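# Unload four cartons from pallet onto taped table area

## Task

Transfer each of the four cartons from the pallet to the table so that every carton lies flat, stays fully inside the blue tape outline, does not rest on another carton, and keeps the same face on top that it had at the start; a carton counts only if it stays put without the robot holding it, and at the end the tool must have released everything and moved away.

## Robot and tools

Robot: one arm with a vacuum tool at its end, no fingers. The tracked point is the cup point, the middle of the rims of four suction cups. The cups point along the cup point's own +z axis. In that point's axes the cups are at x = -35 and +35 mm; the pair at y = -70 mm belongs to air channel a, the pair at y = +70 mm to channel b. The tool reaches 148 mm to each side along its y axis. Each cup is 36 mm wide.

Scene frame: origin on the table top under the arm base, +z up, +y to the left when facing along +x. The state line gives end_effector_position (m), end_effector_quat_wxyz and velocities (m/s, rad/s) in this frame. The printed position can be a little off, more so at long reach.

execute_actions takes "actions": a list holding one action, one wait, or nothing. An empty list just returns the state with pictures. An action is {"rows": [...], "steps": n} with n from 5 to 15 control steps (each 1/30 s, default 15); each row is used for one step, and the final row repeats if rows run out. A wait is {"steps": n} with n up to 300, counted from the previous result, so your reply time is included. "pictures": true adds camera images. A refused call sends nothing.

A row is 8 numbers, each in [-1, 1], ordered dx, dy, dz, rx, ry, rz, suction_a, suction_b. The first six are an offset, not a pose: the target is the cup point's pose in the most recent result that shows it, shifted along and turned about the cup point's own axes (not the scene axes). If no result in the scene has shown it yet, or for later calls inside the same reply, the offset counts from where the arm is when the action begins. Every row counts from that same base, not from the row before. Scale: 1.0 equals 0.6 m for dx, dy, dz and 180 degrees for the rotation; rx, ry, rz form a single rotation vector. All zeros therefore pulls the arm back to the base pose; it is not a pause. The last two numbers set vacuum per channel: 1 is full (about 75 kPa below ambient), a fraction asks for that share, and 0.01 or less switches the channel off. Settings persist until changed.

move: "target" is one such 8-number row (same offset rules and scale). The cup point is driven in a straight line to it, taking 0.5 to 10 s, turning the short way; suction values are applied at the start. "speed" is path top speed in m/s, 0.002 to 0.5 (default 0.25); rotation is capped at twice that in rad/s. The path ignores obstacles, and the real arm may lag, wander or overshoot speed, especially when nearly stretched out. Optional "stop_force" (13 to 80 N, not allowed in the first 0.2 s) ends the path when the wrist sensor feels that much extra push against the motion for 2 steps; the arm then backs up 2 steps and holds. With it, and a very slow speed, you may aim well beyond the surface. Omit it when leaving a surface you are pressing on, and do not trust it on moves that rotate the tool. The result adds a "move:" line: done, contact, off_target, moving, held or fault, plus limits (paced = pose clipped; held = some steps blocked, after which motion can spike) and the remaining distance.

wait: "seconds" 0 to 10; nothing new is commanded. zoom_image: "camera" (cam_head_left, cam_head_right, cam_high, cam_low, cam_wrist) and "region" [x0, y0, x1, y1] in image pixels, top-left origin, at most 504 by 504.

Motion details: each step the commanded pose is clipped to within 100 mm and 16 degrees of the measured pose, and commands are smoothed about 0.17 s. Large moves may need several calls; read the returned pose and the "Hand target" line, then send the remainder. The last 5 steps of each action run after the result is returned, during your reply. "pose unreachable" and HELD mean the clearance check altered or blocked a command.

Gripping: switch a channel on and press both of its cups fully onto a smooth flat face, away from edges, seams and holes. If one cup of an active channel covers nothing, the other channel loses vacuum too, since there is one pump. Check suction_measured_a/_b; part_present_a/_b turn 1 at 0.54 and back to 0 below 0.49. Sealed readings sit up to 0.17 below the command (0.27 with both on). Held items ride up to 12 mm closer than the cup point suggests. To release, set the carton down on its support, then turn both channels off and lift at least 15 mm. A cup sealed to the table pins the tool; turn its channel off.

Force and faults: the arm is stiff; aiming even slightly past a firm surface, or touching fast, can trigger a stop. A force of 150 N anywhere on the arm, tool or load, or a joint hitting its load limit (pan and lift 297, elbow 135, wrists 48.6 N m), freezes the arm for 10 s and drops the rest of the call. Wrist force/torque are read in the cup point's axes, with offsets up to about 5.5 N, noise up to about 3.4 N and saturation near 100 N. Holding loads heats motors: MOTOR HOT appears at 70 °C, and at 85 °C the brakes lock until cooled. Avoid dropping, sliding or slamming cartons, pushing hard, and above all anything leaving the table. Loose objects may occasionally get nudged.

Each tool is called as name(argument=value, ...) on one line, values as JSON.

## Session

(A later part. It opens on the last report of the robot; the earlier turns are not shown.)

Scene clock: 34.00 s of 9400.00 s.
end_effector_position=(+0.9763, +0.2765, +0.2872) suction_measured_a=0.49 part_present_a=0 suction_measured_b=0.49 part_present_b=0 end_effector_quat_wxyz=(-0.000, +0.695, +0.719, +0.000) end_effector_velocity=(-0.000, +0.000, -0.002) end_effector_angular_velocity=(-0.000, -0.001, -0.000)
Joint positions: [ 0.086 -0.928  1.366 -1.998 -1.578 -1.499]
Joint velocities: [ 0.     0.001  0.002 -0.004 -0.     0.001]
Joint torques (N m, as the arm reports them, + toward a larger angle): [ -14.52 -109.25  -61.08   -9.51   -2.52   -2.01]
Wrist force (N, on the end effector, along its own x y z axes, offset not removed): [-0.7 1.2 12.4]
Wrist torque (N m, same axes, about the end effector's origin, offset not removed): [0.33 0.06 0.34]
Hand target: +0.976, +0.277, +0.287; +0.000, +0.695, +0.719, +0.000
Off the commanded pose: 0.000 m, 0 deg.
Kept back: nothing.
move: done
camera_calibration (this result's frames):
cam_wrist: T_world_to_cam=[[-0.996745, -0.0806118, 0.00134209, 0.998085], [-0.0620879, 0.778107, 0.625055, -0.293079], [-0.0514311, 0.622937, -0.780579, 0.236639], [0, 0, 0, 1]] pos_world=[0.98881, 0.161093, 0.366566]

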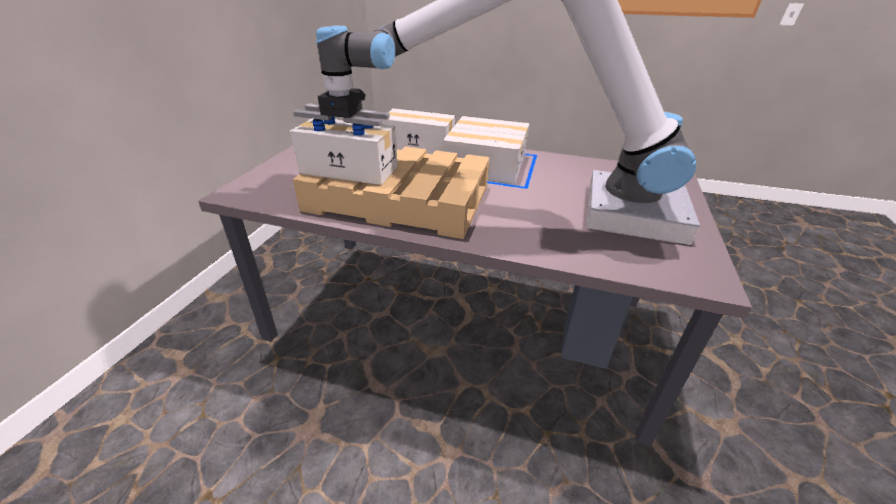

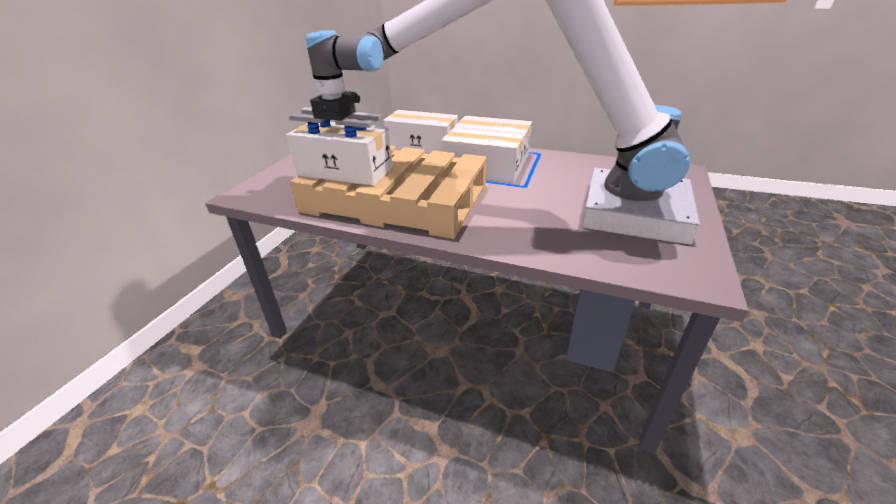

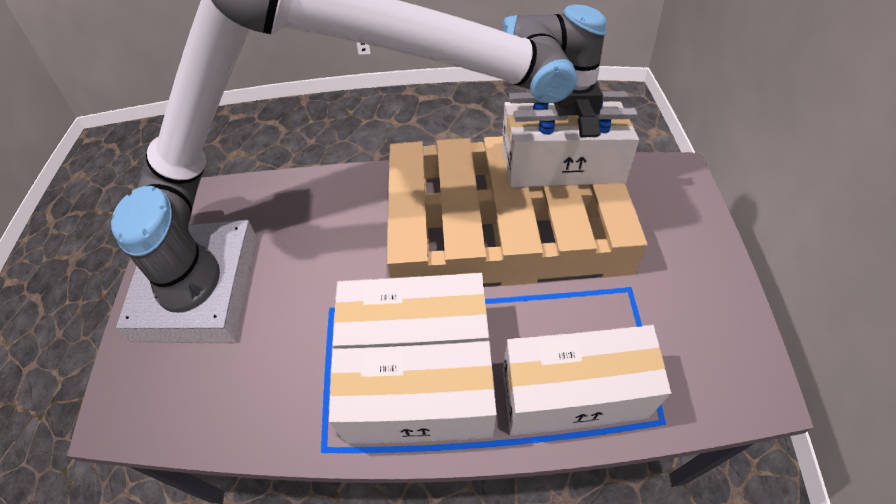

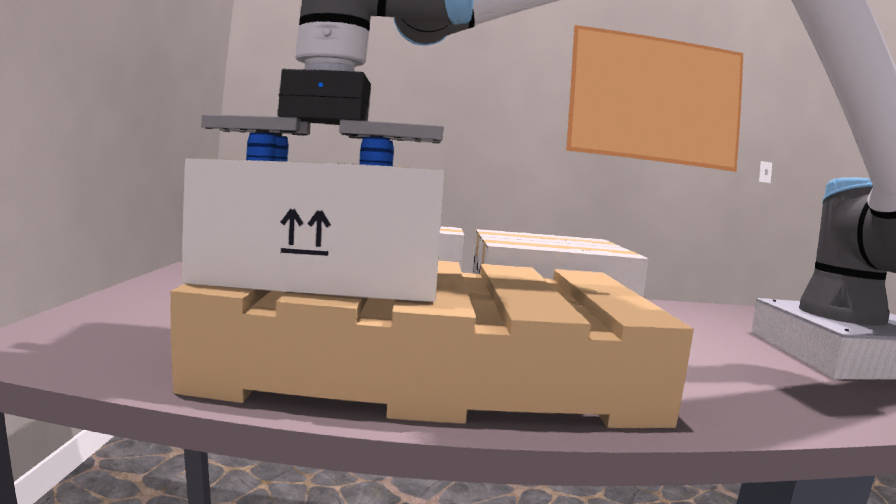

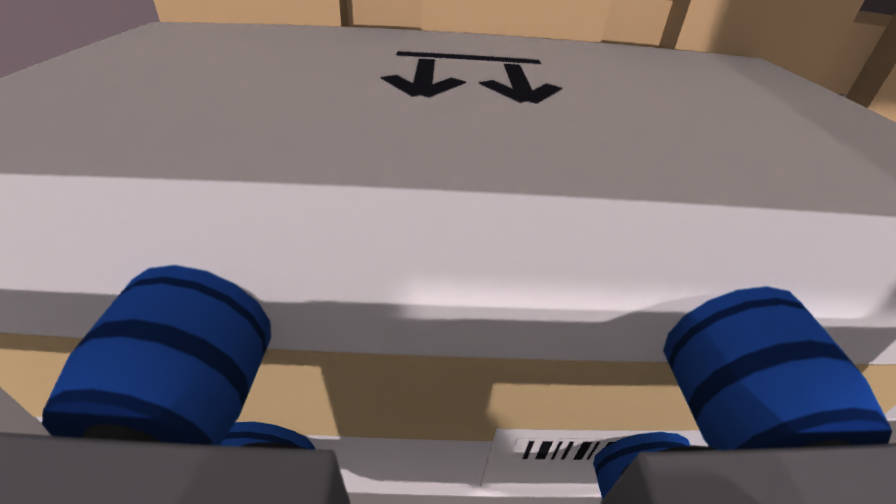

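move(target=[-0.66,-0.117,-0.03,0,0,0.003,1,1], speed=0.4)

move(target=[-0.03,0,0.235,0,0,0,1,1], speed=0.3)

move(target=[0,0,0.02,0,0,0,1,1], speed=0.008, stop_force=14)

Scene clock: 36.03 s of 9400.00 s.
end_effector_position=(+0.9194, -0.1209, +0.3049) suction_measured_a=0.74 part_present_a=1 suction_measured_b=0.74 part_present_b=1 end_effector_quat_wxyz=(-0.000, +0.698, +0.716, +0.001) end_effector_velocity=(+0.000, -0.004, +0.001) end_effector_angular_velocity=(-0.000, -0.001, -0.001)
Joint positions: [-0.335 -1.076  1.567 -2.056 -1.581 -1.911]
Joint velocities: [-0.004 -0.    -0.002  0.001  0.    -0.003]
Joint torques (N m, as the arm reports them, + toward a larger angle): [ -14.76 -126.41  -75.34   -5.13    3.13   -1.73]
Wrist force (N, on the end effector, along its own x y z axes, offset not removed): [-1.1 1.0 16.8]
Wrist torque (N m, same axes, about the end effector's origin, offset not removed): [0.74 0.15 0.41]
Hand target: +0.919, -0.121, +0.305; -0.000, +0.698, +0.716, +0.001
Off the commanded pose: 0.001 m, 0 deg.
Kept back: nothing.
move: done
camera_calibration (this result's frames):
cam_wrist: T_world_to_cam=[[-0.997461, -0.0712106, 0.00109015, 0.911156], [-0.0548702, 0.778155, 0.62567, -0.00529573], [-0.0454027, 0.624022, -0.780087, 0.489562], [0, 0, 0, 1]] pos_world=[0.93078, -0.236492, 0.384221]

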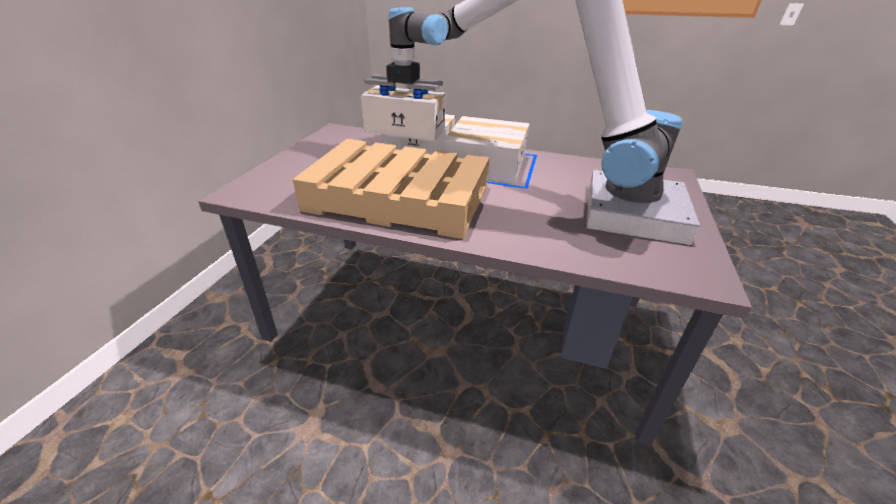

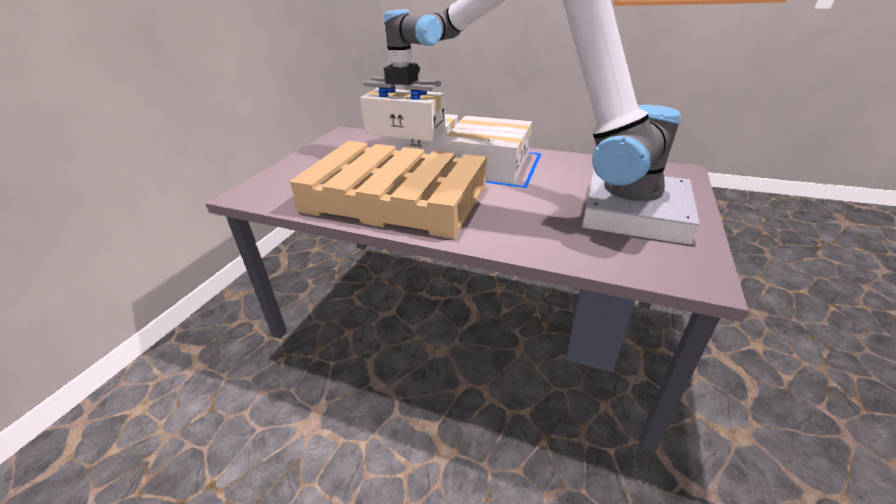

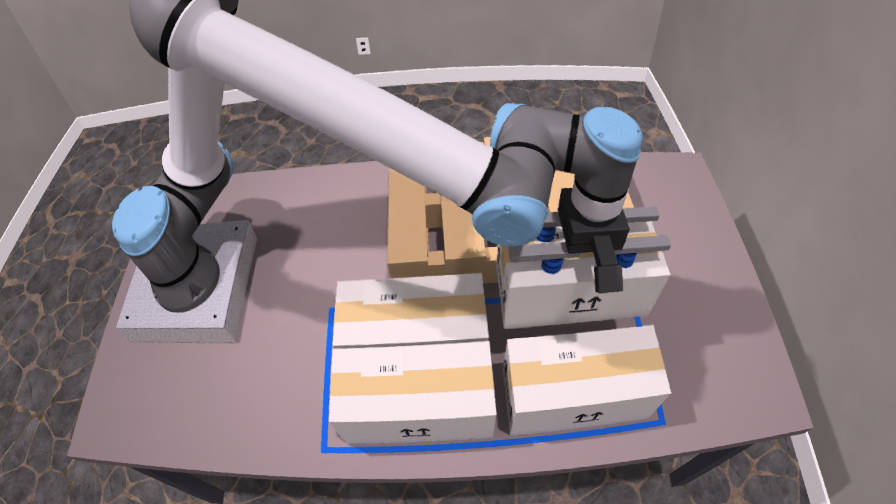

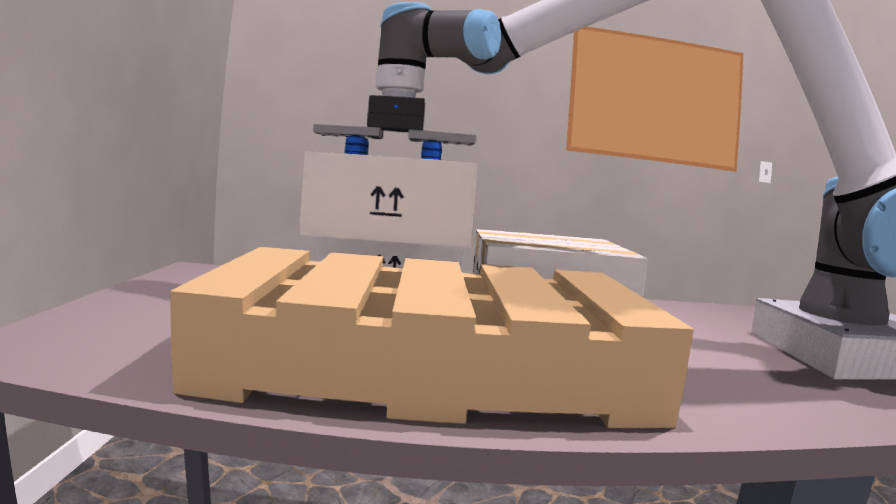

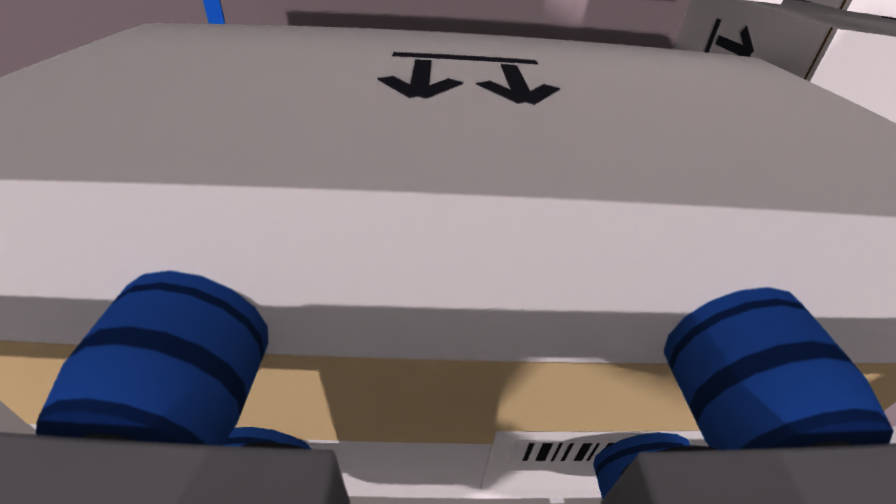

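Scene clock: 37.23 s of 9400.00 s.
end_effector_position=(+0.9200, -0.1388, +0.1644) suction_measured_a=0.74 part_present_a=1 suction_measured_b=0.74 part_present_b=1 end_effector_quat_wxyz=(-0.000, +0.698, +0.716, +0.001) end_effector_velocity=(-0.000, -0.001, -0.003) end_effector_angular_velocity=(-0.001, +0.000, -0.001)
Joint positions: [-0.355 -0.944  1.643 -2.263 -1.581 -1.931]
Joint velocities: [-0.001  0.003  0.001 -0.004 -0.001 -0.   ]
Joint torques (N m, as the arm reports them, + toward a larger angle): [-14.68 -95.57 -51.63 -10.18   3.11  -2.13]
Wrist force (N, on the end effector, along its own x y z axes, offset not removed): [-4.0 0.7 15.6]
Wrist torque (N m, same axes, about the end effector's origin, offset not removed): [0.70 0.47 0.34]
Hand target: +0.920, -0.139, +0.164; -0.000, +0.698, +0.716, +0.001
Off the commanded pose: 0.000 m, 0 deg.
Kept back: nothing.
move: done
camera_calibration (this result's frames):
cam_wrist: T_world_to_cam=[[-0.997461, -0.0712104, 0.00107971, 0.910661], [-0.0548757, 0.778144, 0.625685, 0.0965925], [-0.0453954, 0.624037, -0.780075, 0.391109], [0, 0, 0, 1]] pos_world=[0.931404, -0.254381, 0.243675]

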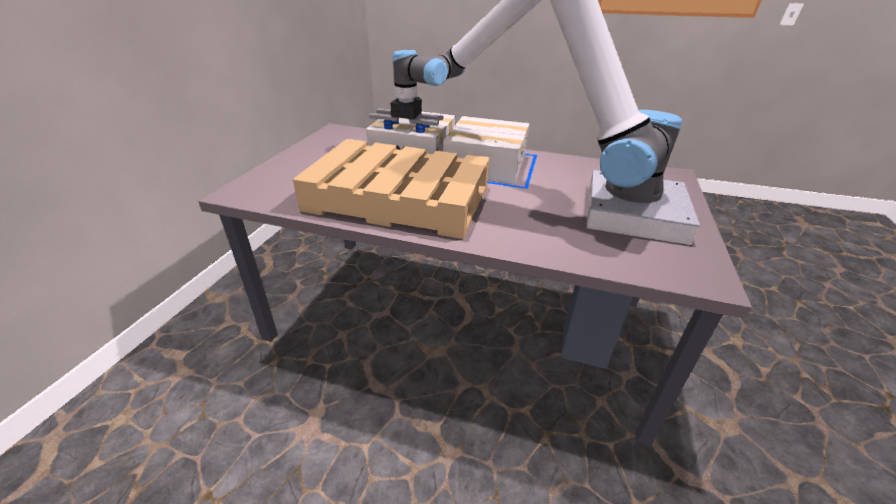

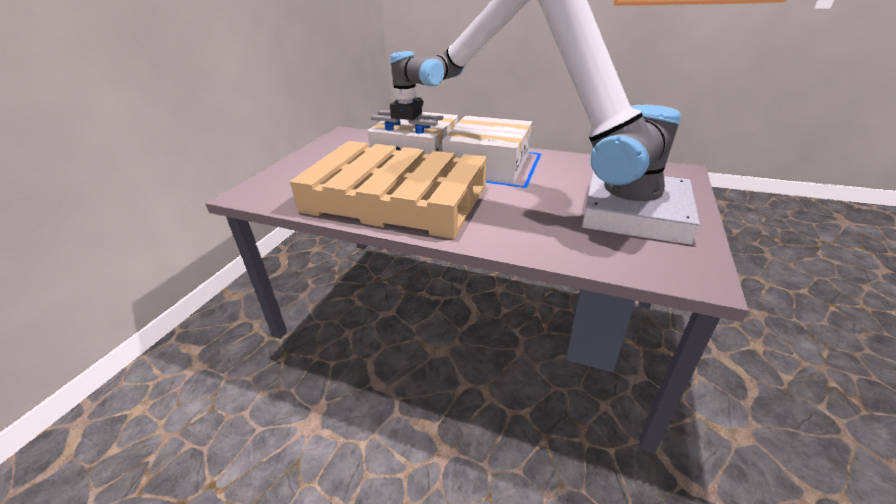

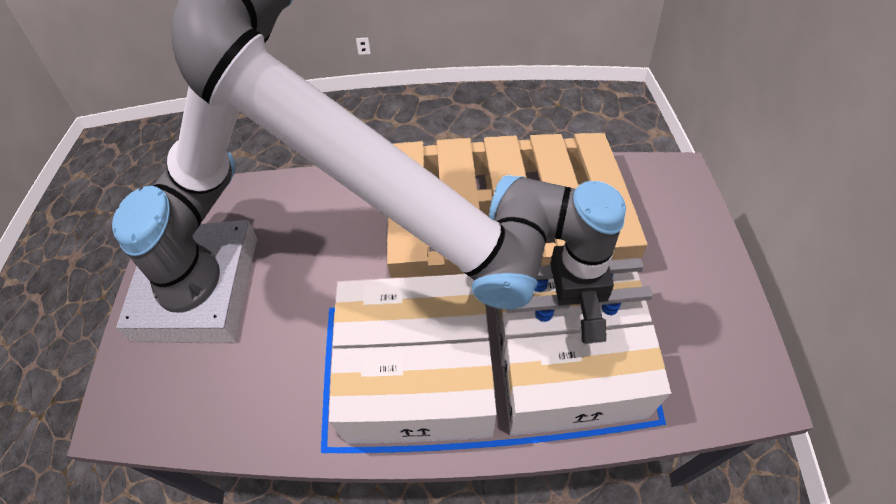

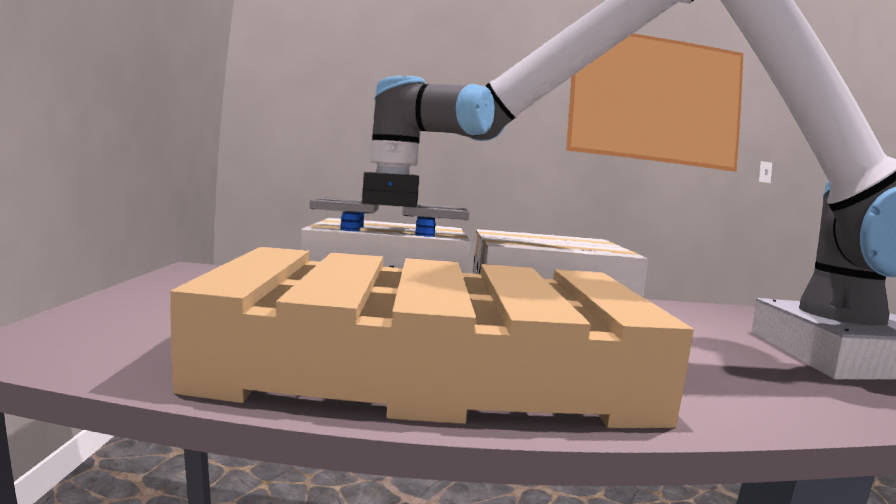

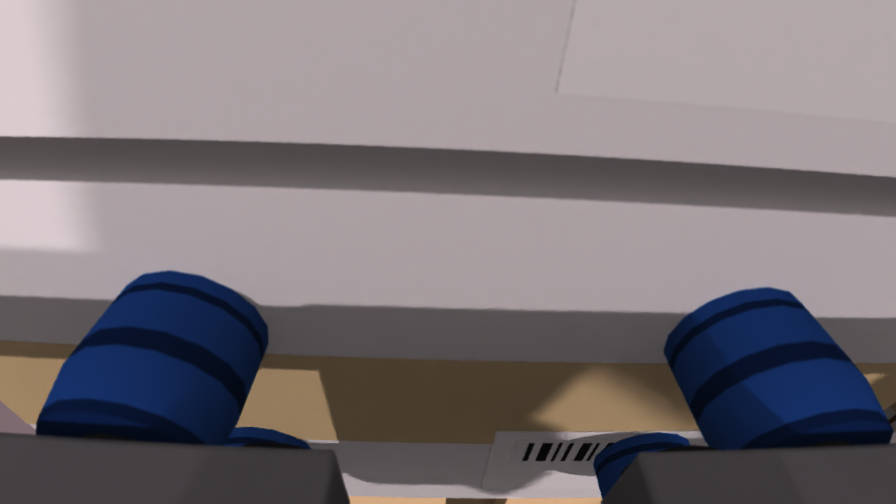

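Scene clock: 38.30 s of 9400.00 s.
end_effector_position=(+0.9202, -0.1388, +0.1593) suction_measured_a=0.74 part_present_a=1 suction_measured_b=0.74 part_present_b=1 end_effector_quat_wxyz=(-0.000, +0.698, +0.716, +0.001) end_effector_velocity=(+0.000, +0.000, +0.002) end_effector_angular_velocity=(+0.001, +0.001, +0.001)
Joint positions: [-0.356 -0.939  1.645 -2.271 -1.581 -1.931]
Joint velocities: [ 0.    -0.001 -0.002  0.004  0.001 -0.   ]
Joint torques (N m, as the arm reports them, + toward a larger angle): [-16.62 -99.08 -36.57  -1.     2.07  -1.9 ]
Wrist force (N, on the end effector, along its own x y z axes, offset not removed): [-3.5 5.0 -17.4]
Wrist torque (N m, same axes, about the end effector's origin, offset not removed): [2.63 -0.01 0.17]
Hand target: +0.920, -0.139, +0.160; -0.000, +0.698, +0.716, +0.001
Off the commanded pose: 0.007 m, 0 deg.
Kept back: nothing.
move: contact
camera_calibration (this result's frames):
cam_wrist: T_world_to_cam=[[-0.997461, -0.0712141, 0.000585956, 0.910929], [-0.0551958, 0.778247, 0.625527, 0.100201], [-0.0450024, 0.623907, -0.780202, 0.38678], [0, 0, 0, 1]] pos_world=[0.931553, -0.254425, 0.238555]

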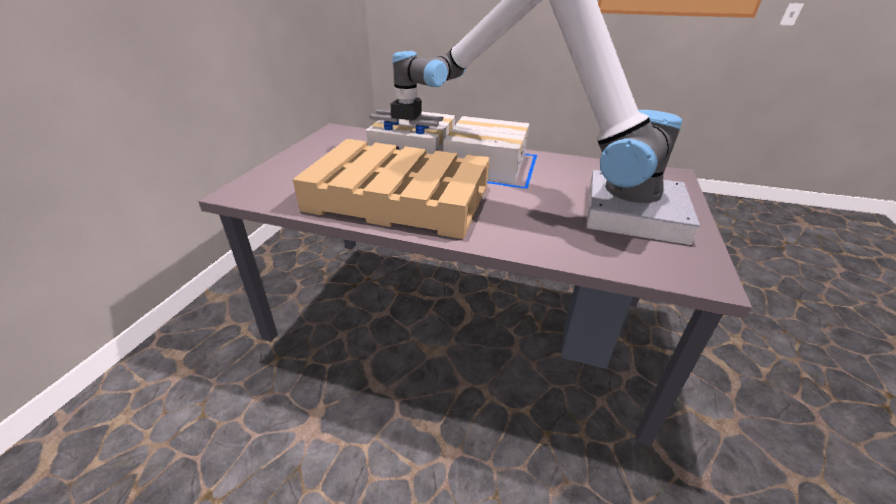

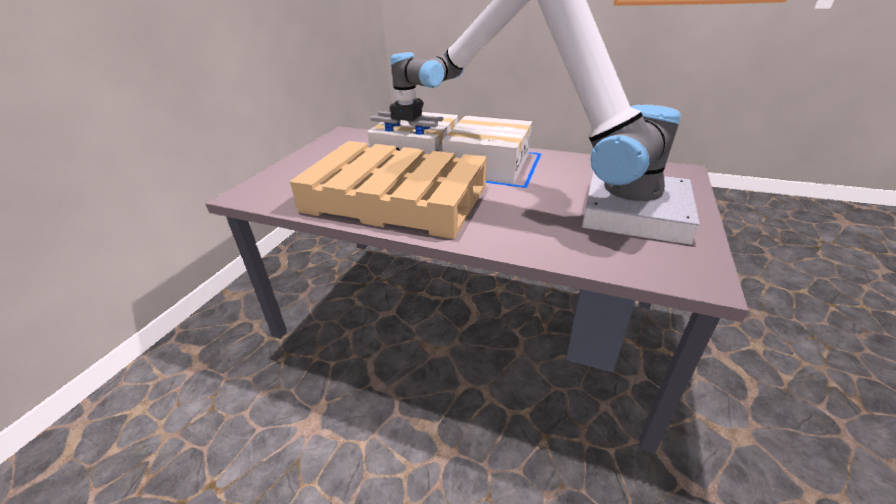

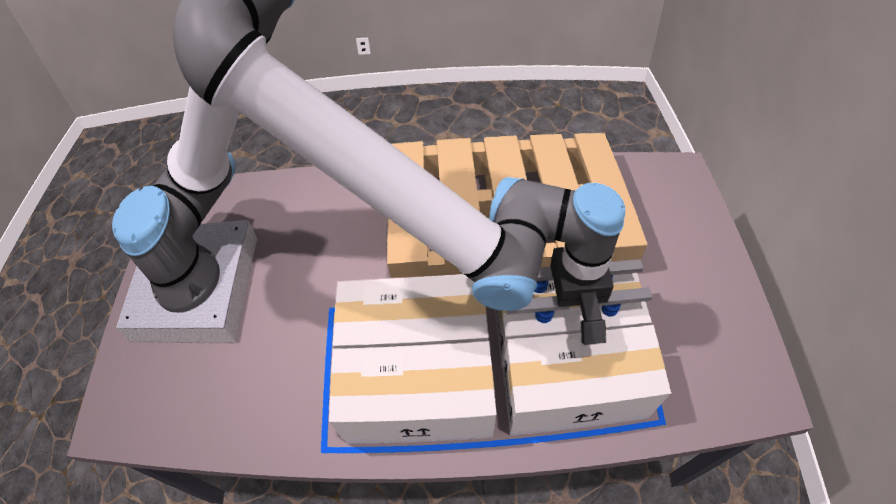

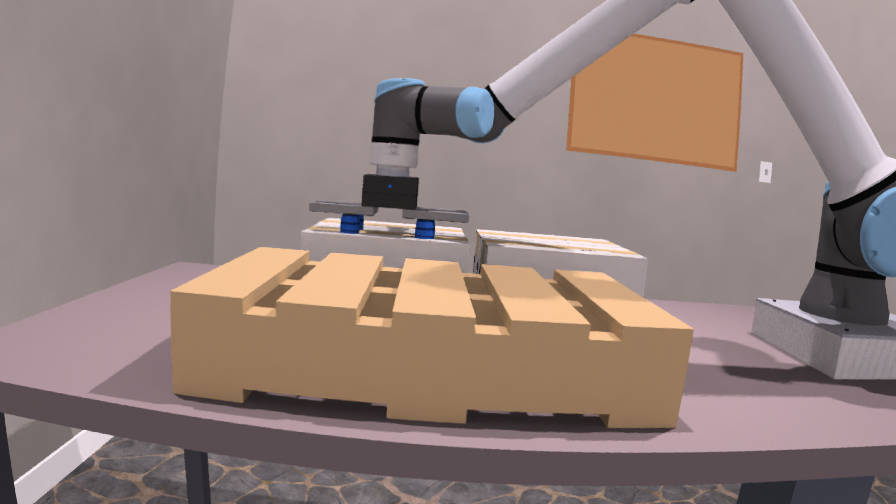

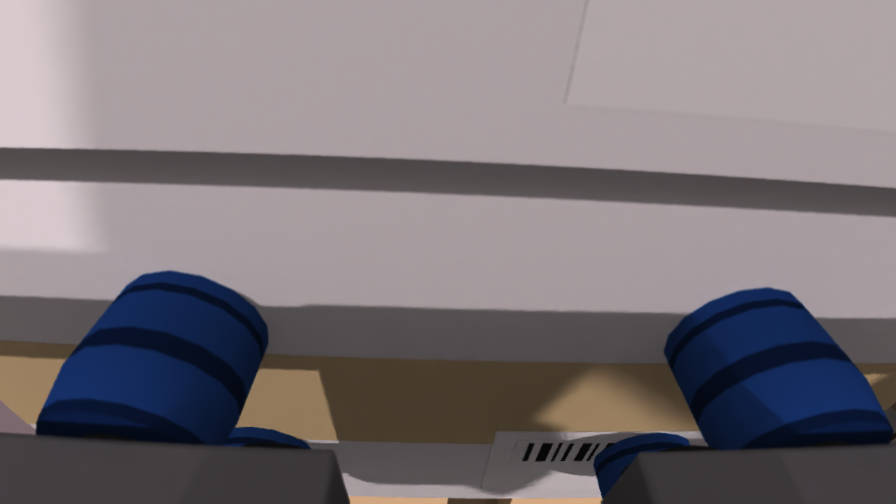

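execute_actions(actions=[{"rows":[[0,0,-0.001,0,0,0,0,0]],"steps":5}])

move(target=[0,-0.04,-0.5,0,0,0,0,0], speed=0.5)

Scene clock: 38.43 s of 9400.00 s.
end_effector_position=(+0.9201, -0.1388, +0.1593) suction_measured_a=0.74 part_present_a=1 suction_measured_b=0.74 part_present_b=1 end_effector_quat_wxyz=(-0.000, +0.698, +0.716, +0.001) end_effector_velocity=(-0.001, +0.001, -0.001) end_effector_angular_velocity=(+0.001, +0.004, +0.001)
Joint positions: [-0.356 -0.939  1.645 -2.27  -1.581 -1.931]
Joint velocities: [ 0.001 -0.001  0.002  0.003 -0.001  0.   ]
Joint torques (N m, as the arm reports them, + toward a larger angle): [ -13.1  -102.56  -38.67   -0.47    1.79   -1.69]
Wrist force (N, on the end effector, along its own x y z axes, offset not removed): [-4.2 9.6 -11.6]
Wrist torque (N m, same axes, about the end effector's origin, offset not removed): [2.06 -0.02 0.41]
Kept back: the last 5 steps of this action.
Steps of this call (steps 1 to 4: nothing new was sent). Readings (end_effector_position | what the end effector reports):
1: (+0.9202, -0.1388, +0.1593) | suction_measured_a=0.74 part_present_a=1 suction_measured_b=0.74 part_present_b=1
2: (+0.9202, -0.1388, +0.1593) | suction_measured_a=0.74 part_present_a=1 suction_measured_b=0.74 part_present_b=1
4: the state above

Scene clock: 40.13 s of 9400.00 s.
end_effector_position=(+0.8956, -0.1394, +0.4597) suction_measured_a=0.00 part_present_a=0 suction_measured_b=0.00 part_present_b=0 end_effector_quat_wxyz=(+0.000, +0.698, +0.716, +0.001) end_effector_velocity=(-0.001, +0.000, +0.002) end_effector_angular_velocity=(+0.001, +0.002, -0.000)
Joint positions: [-0.361 -1.2    1.459 -1.825 -1.581 -1.937]
Joint velocities: [-0.    -0.001 -0.003  0.006 -0.     0.   ]
Joint torques (N m, as the arm reports them, + toward a larger angle): [ -15.18 -102.83  -65.79   -1.88   -3.32   -2.4 ]
Wrist force (N, on the end effector, along its own x y z axes, offset not removed): [-3.9 -0.1 -4.8]
Wrist torque (N m, same axes, about the end effector's origin, offset not removed): [0.03 0.48 0.25]
Hand target: +0.896, -0.139, +0.460; +0.000, +0.698, +0.716, +0.001
Off your previous action's commanded pose: 0.000 m, 0 deg at its last step (step 5 of this call).
Off the commanded pose: 0.001 m, 0 deg.
Kept back: nothing.
move: done
camera_calibration (this result's frames):
cam_wrist: T_world_to_cam=[[-0.997462, -0.0712009, -0.000220616, 0.886561], [-0.0557033, 0.778416, 0.625273, -0.0879972], [-0.0443483, 0.623698, -0.780406, 0.619928], [0, 0, 0, 1]] pos_world=[0.906902, -0.255026, 0.539014]

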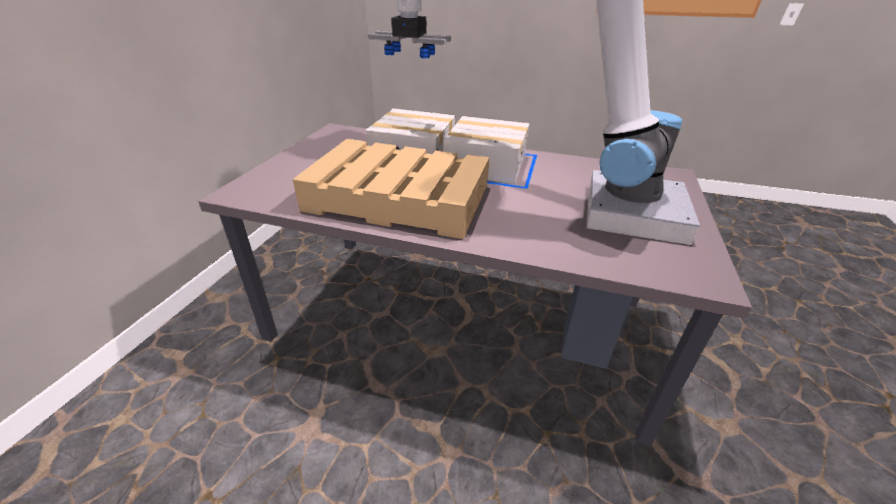

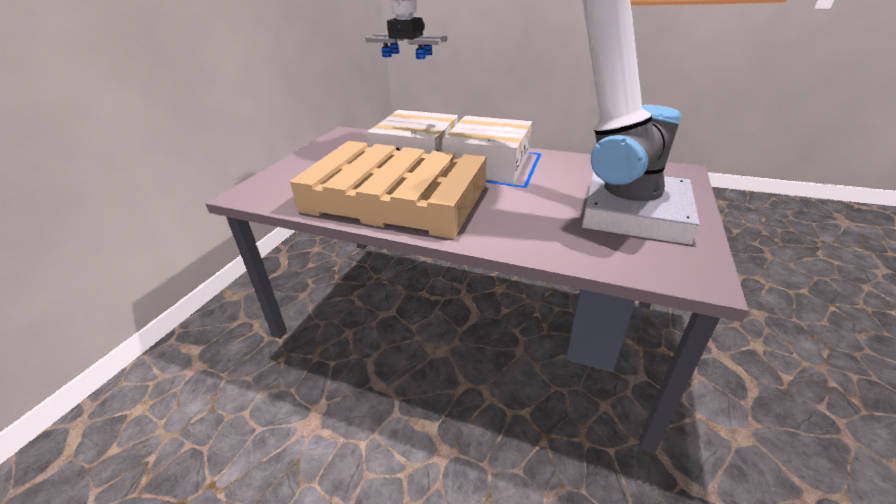

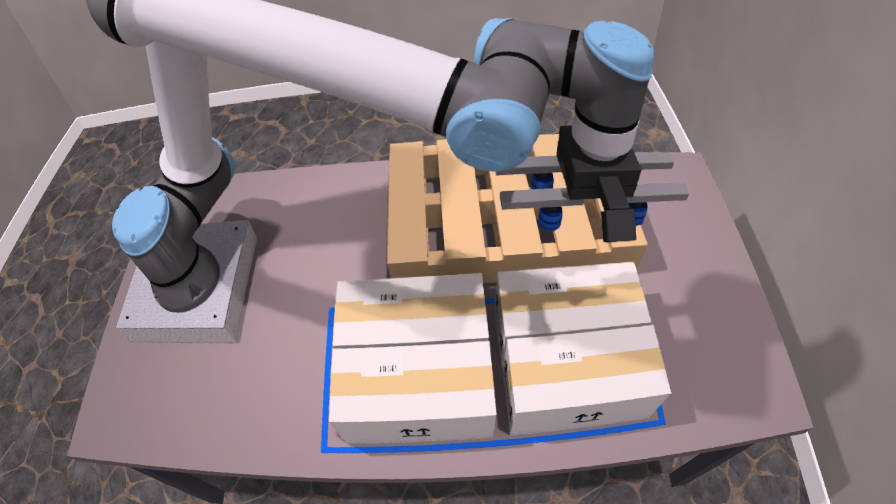

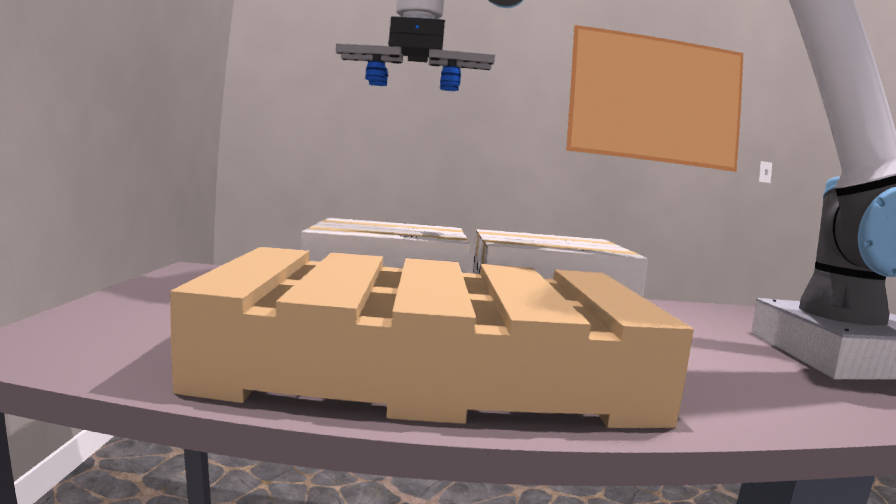

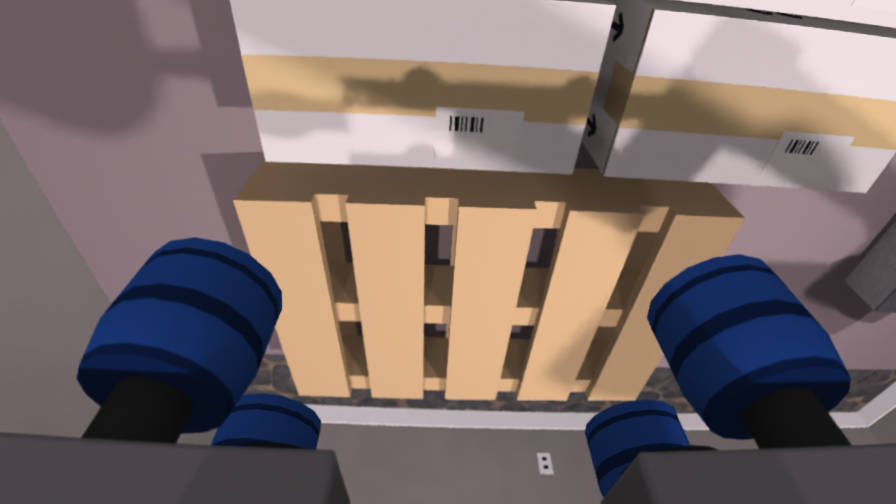

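finished_scene(scene=2)

The scene is finished: the task was done.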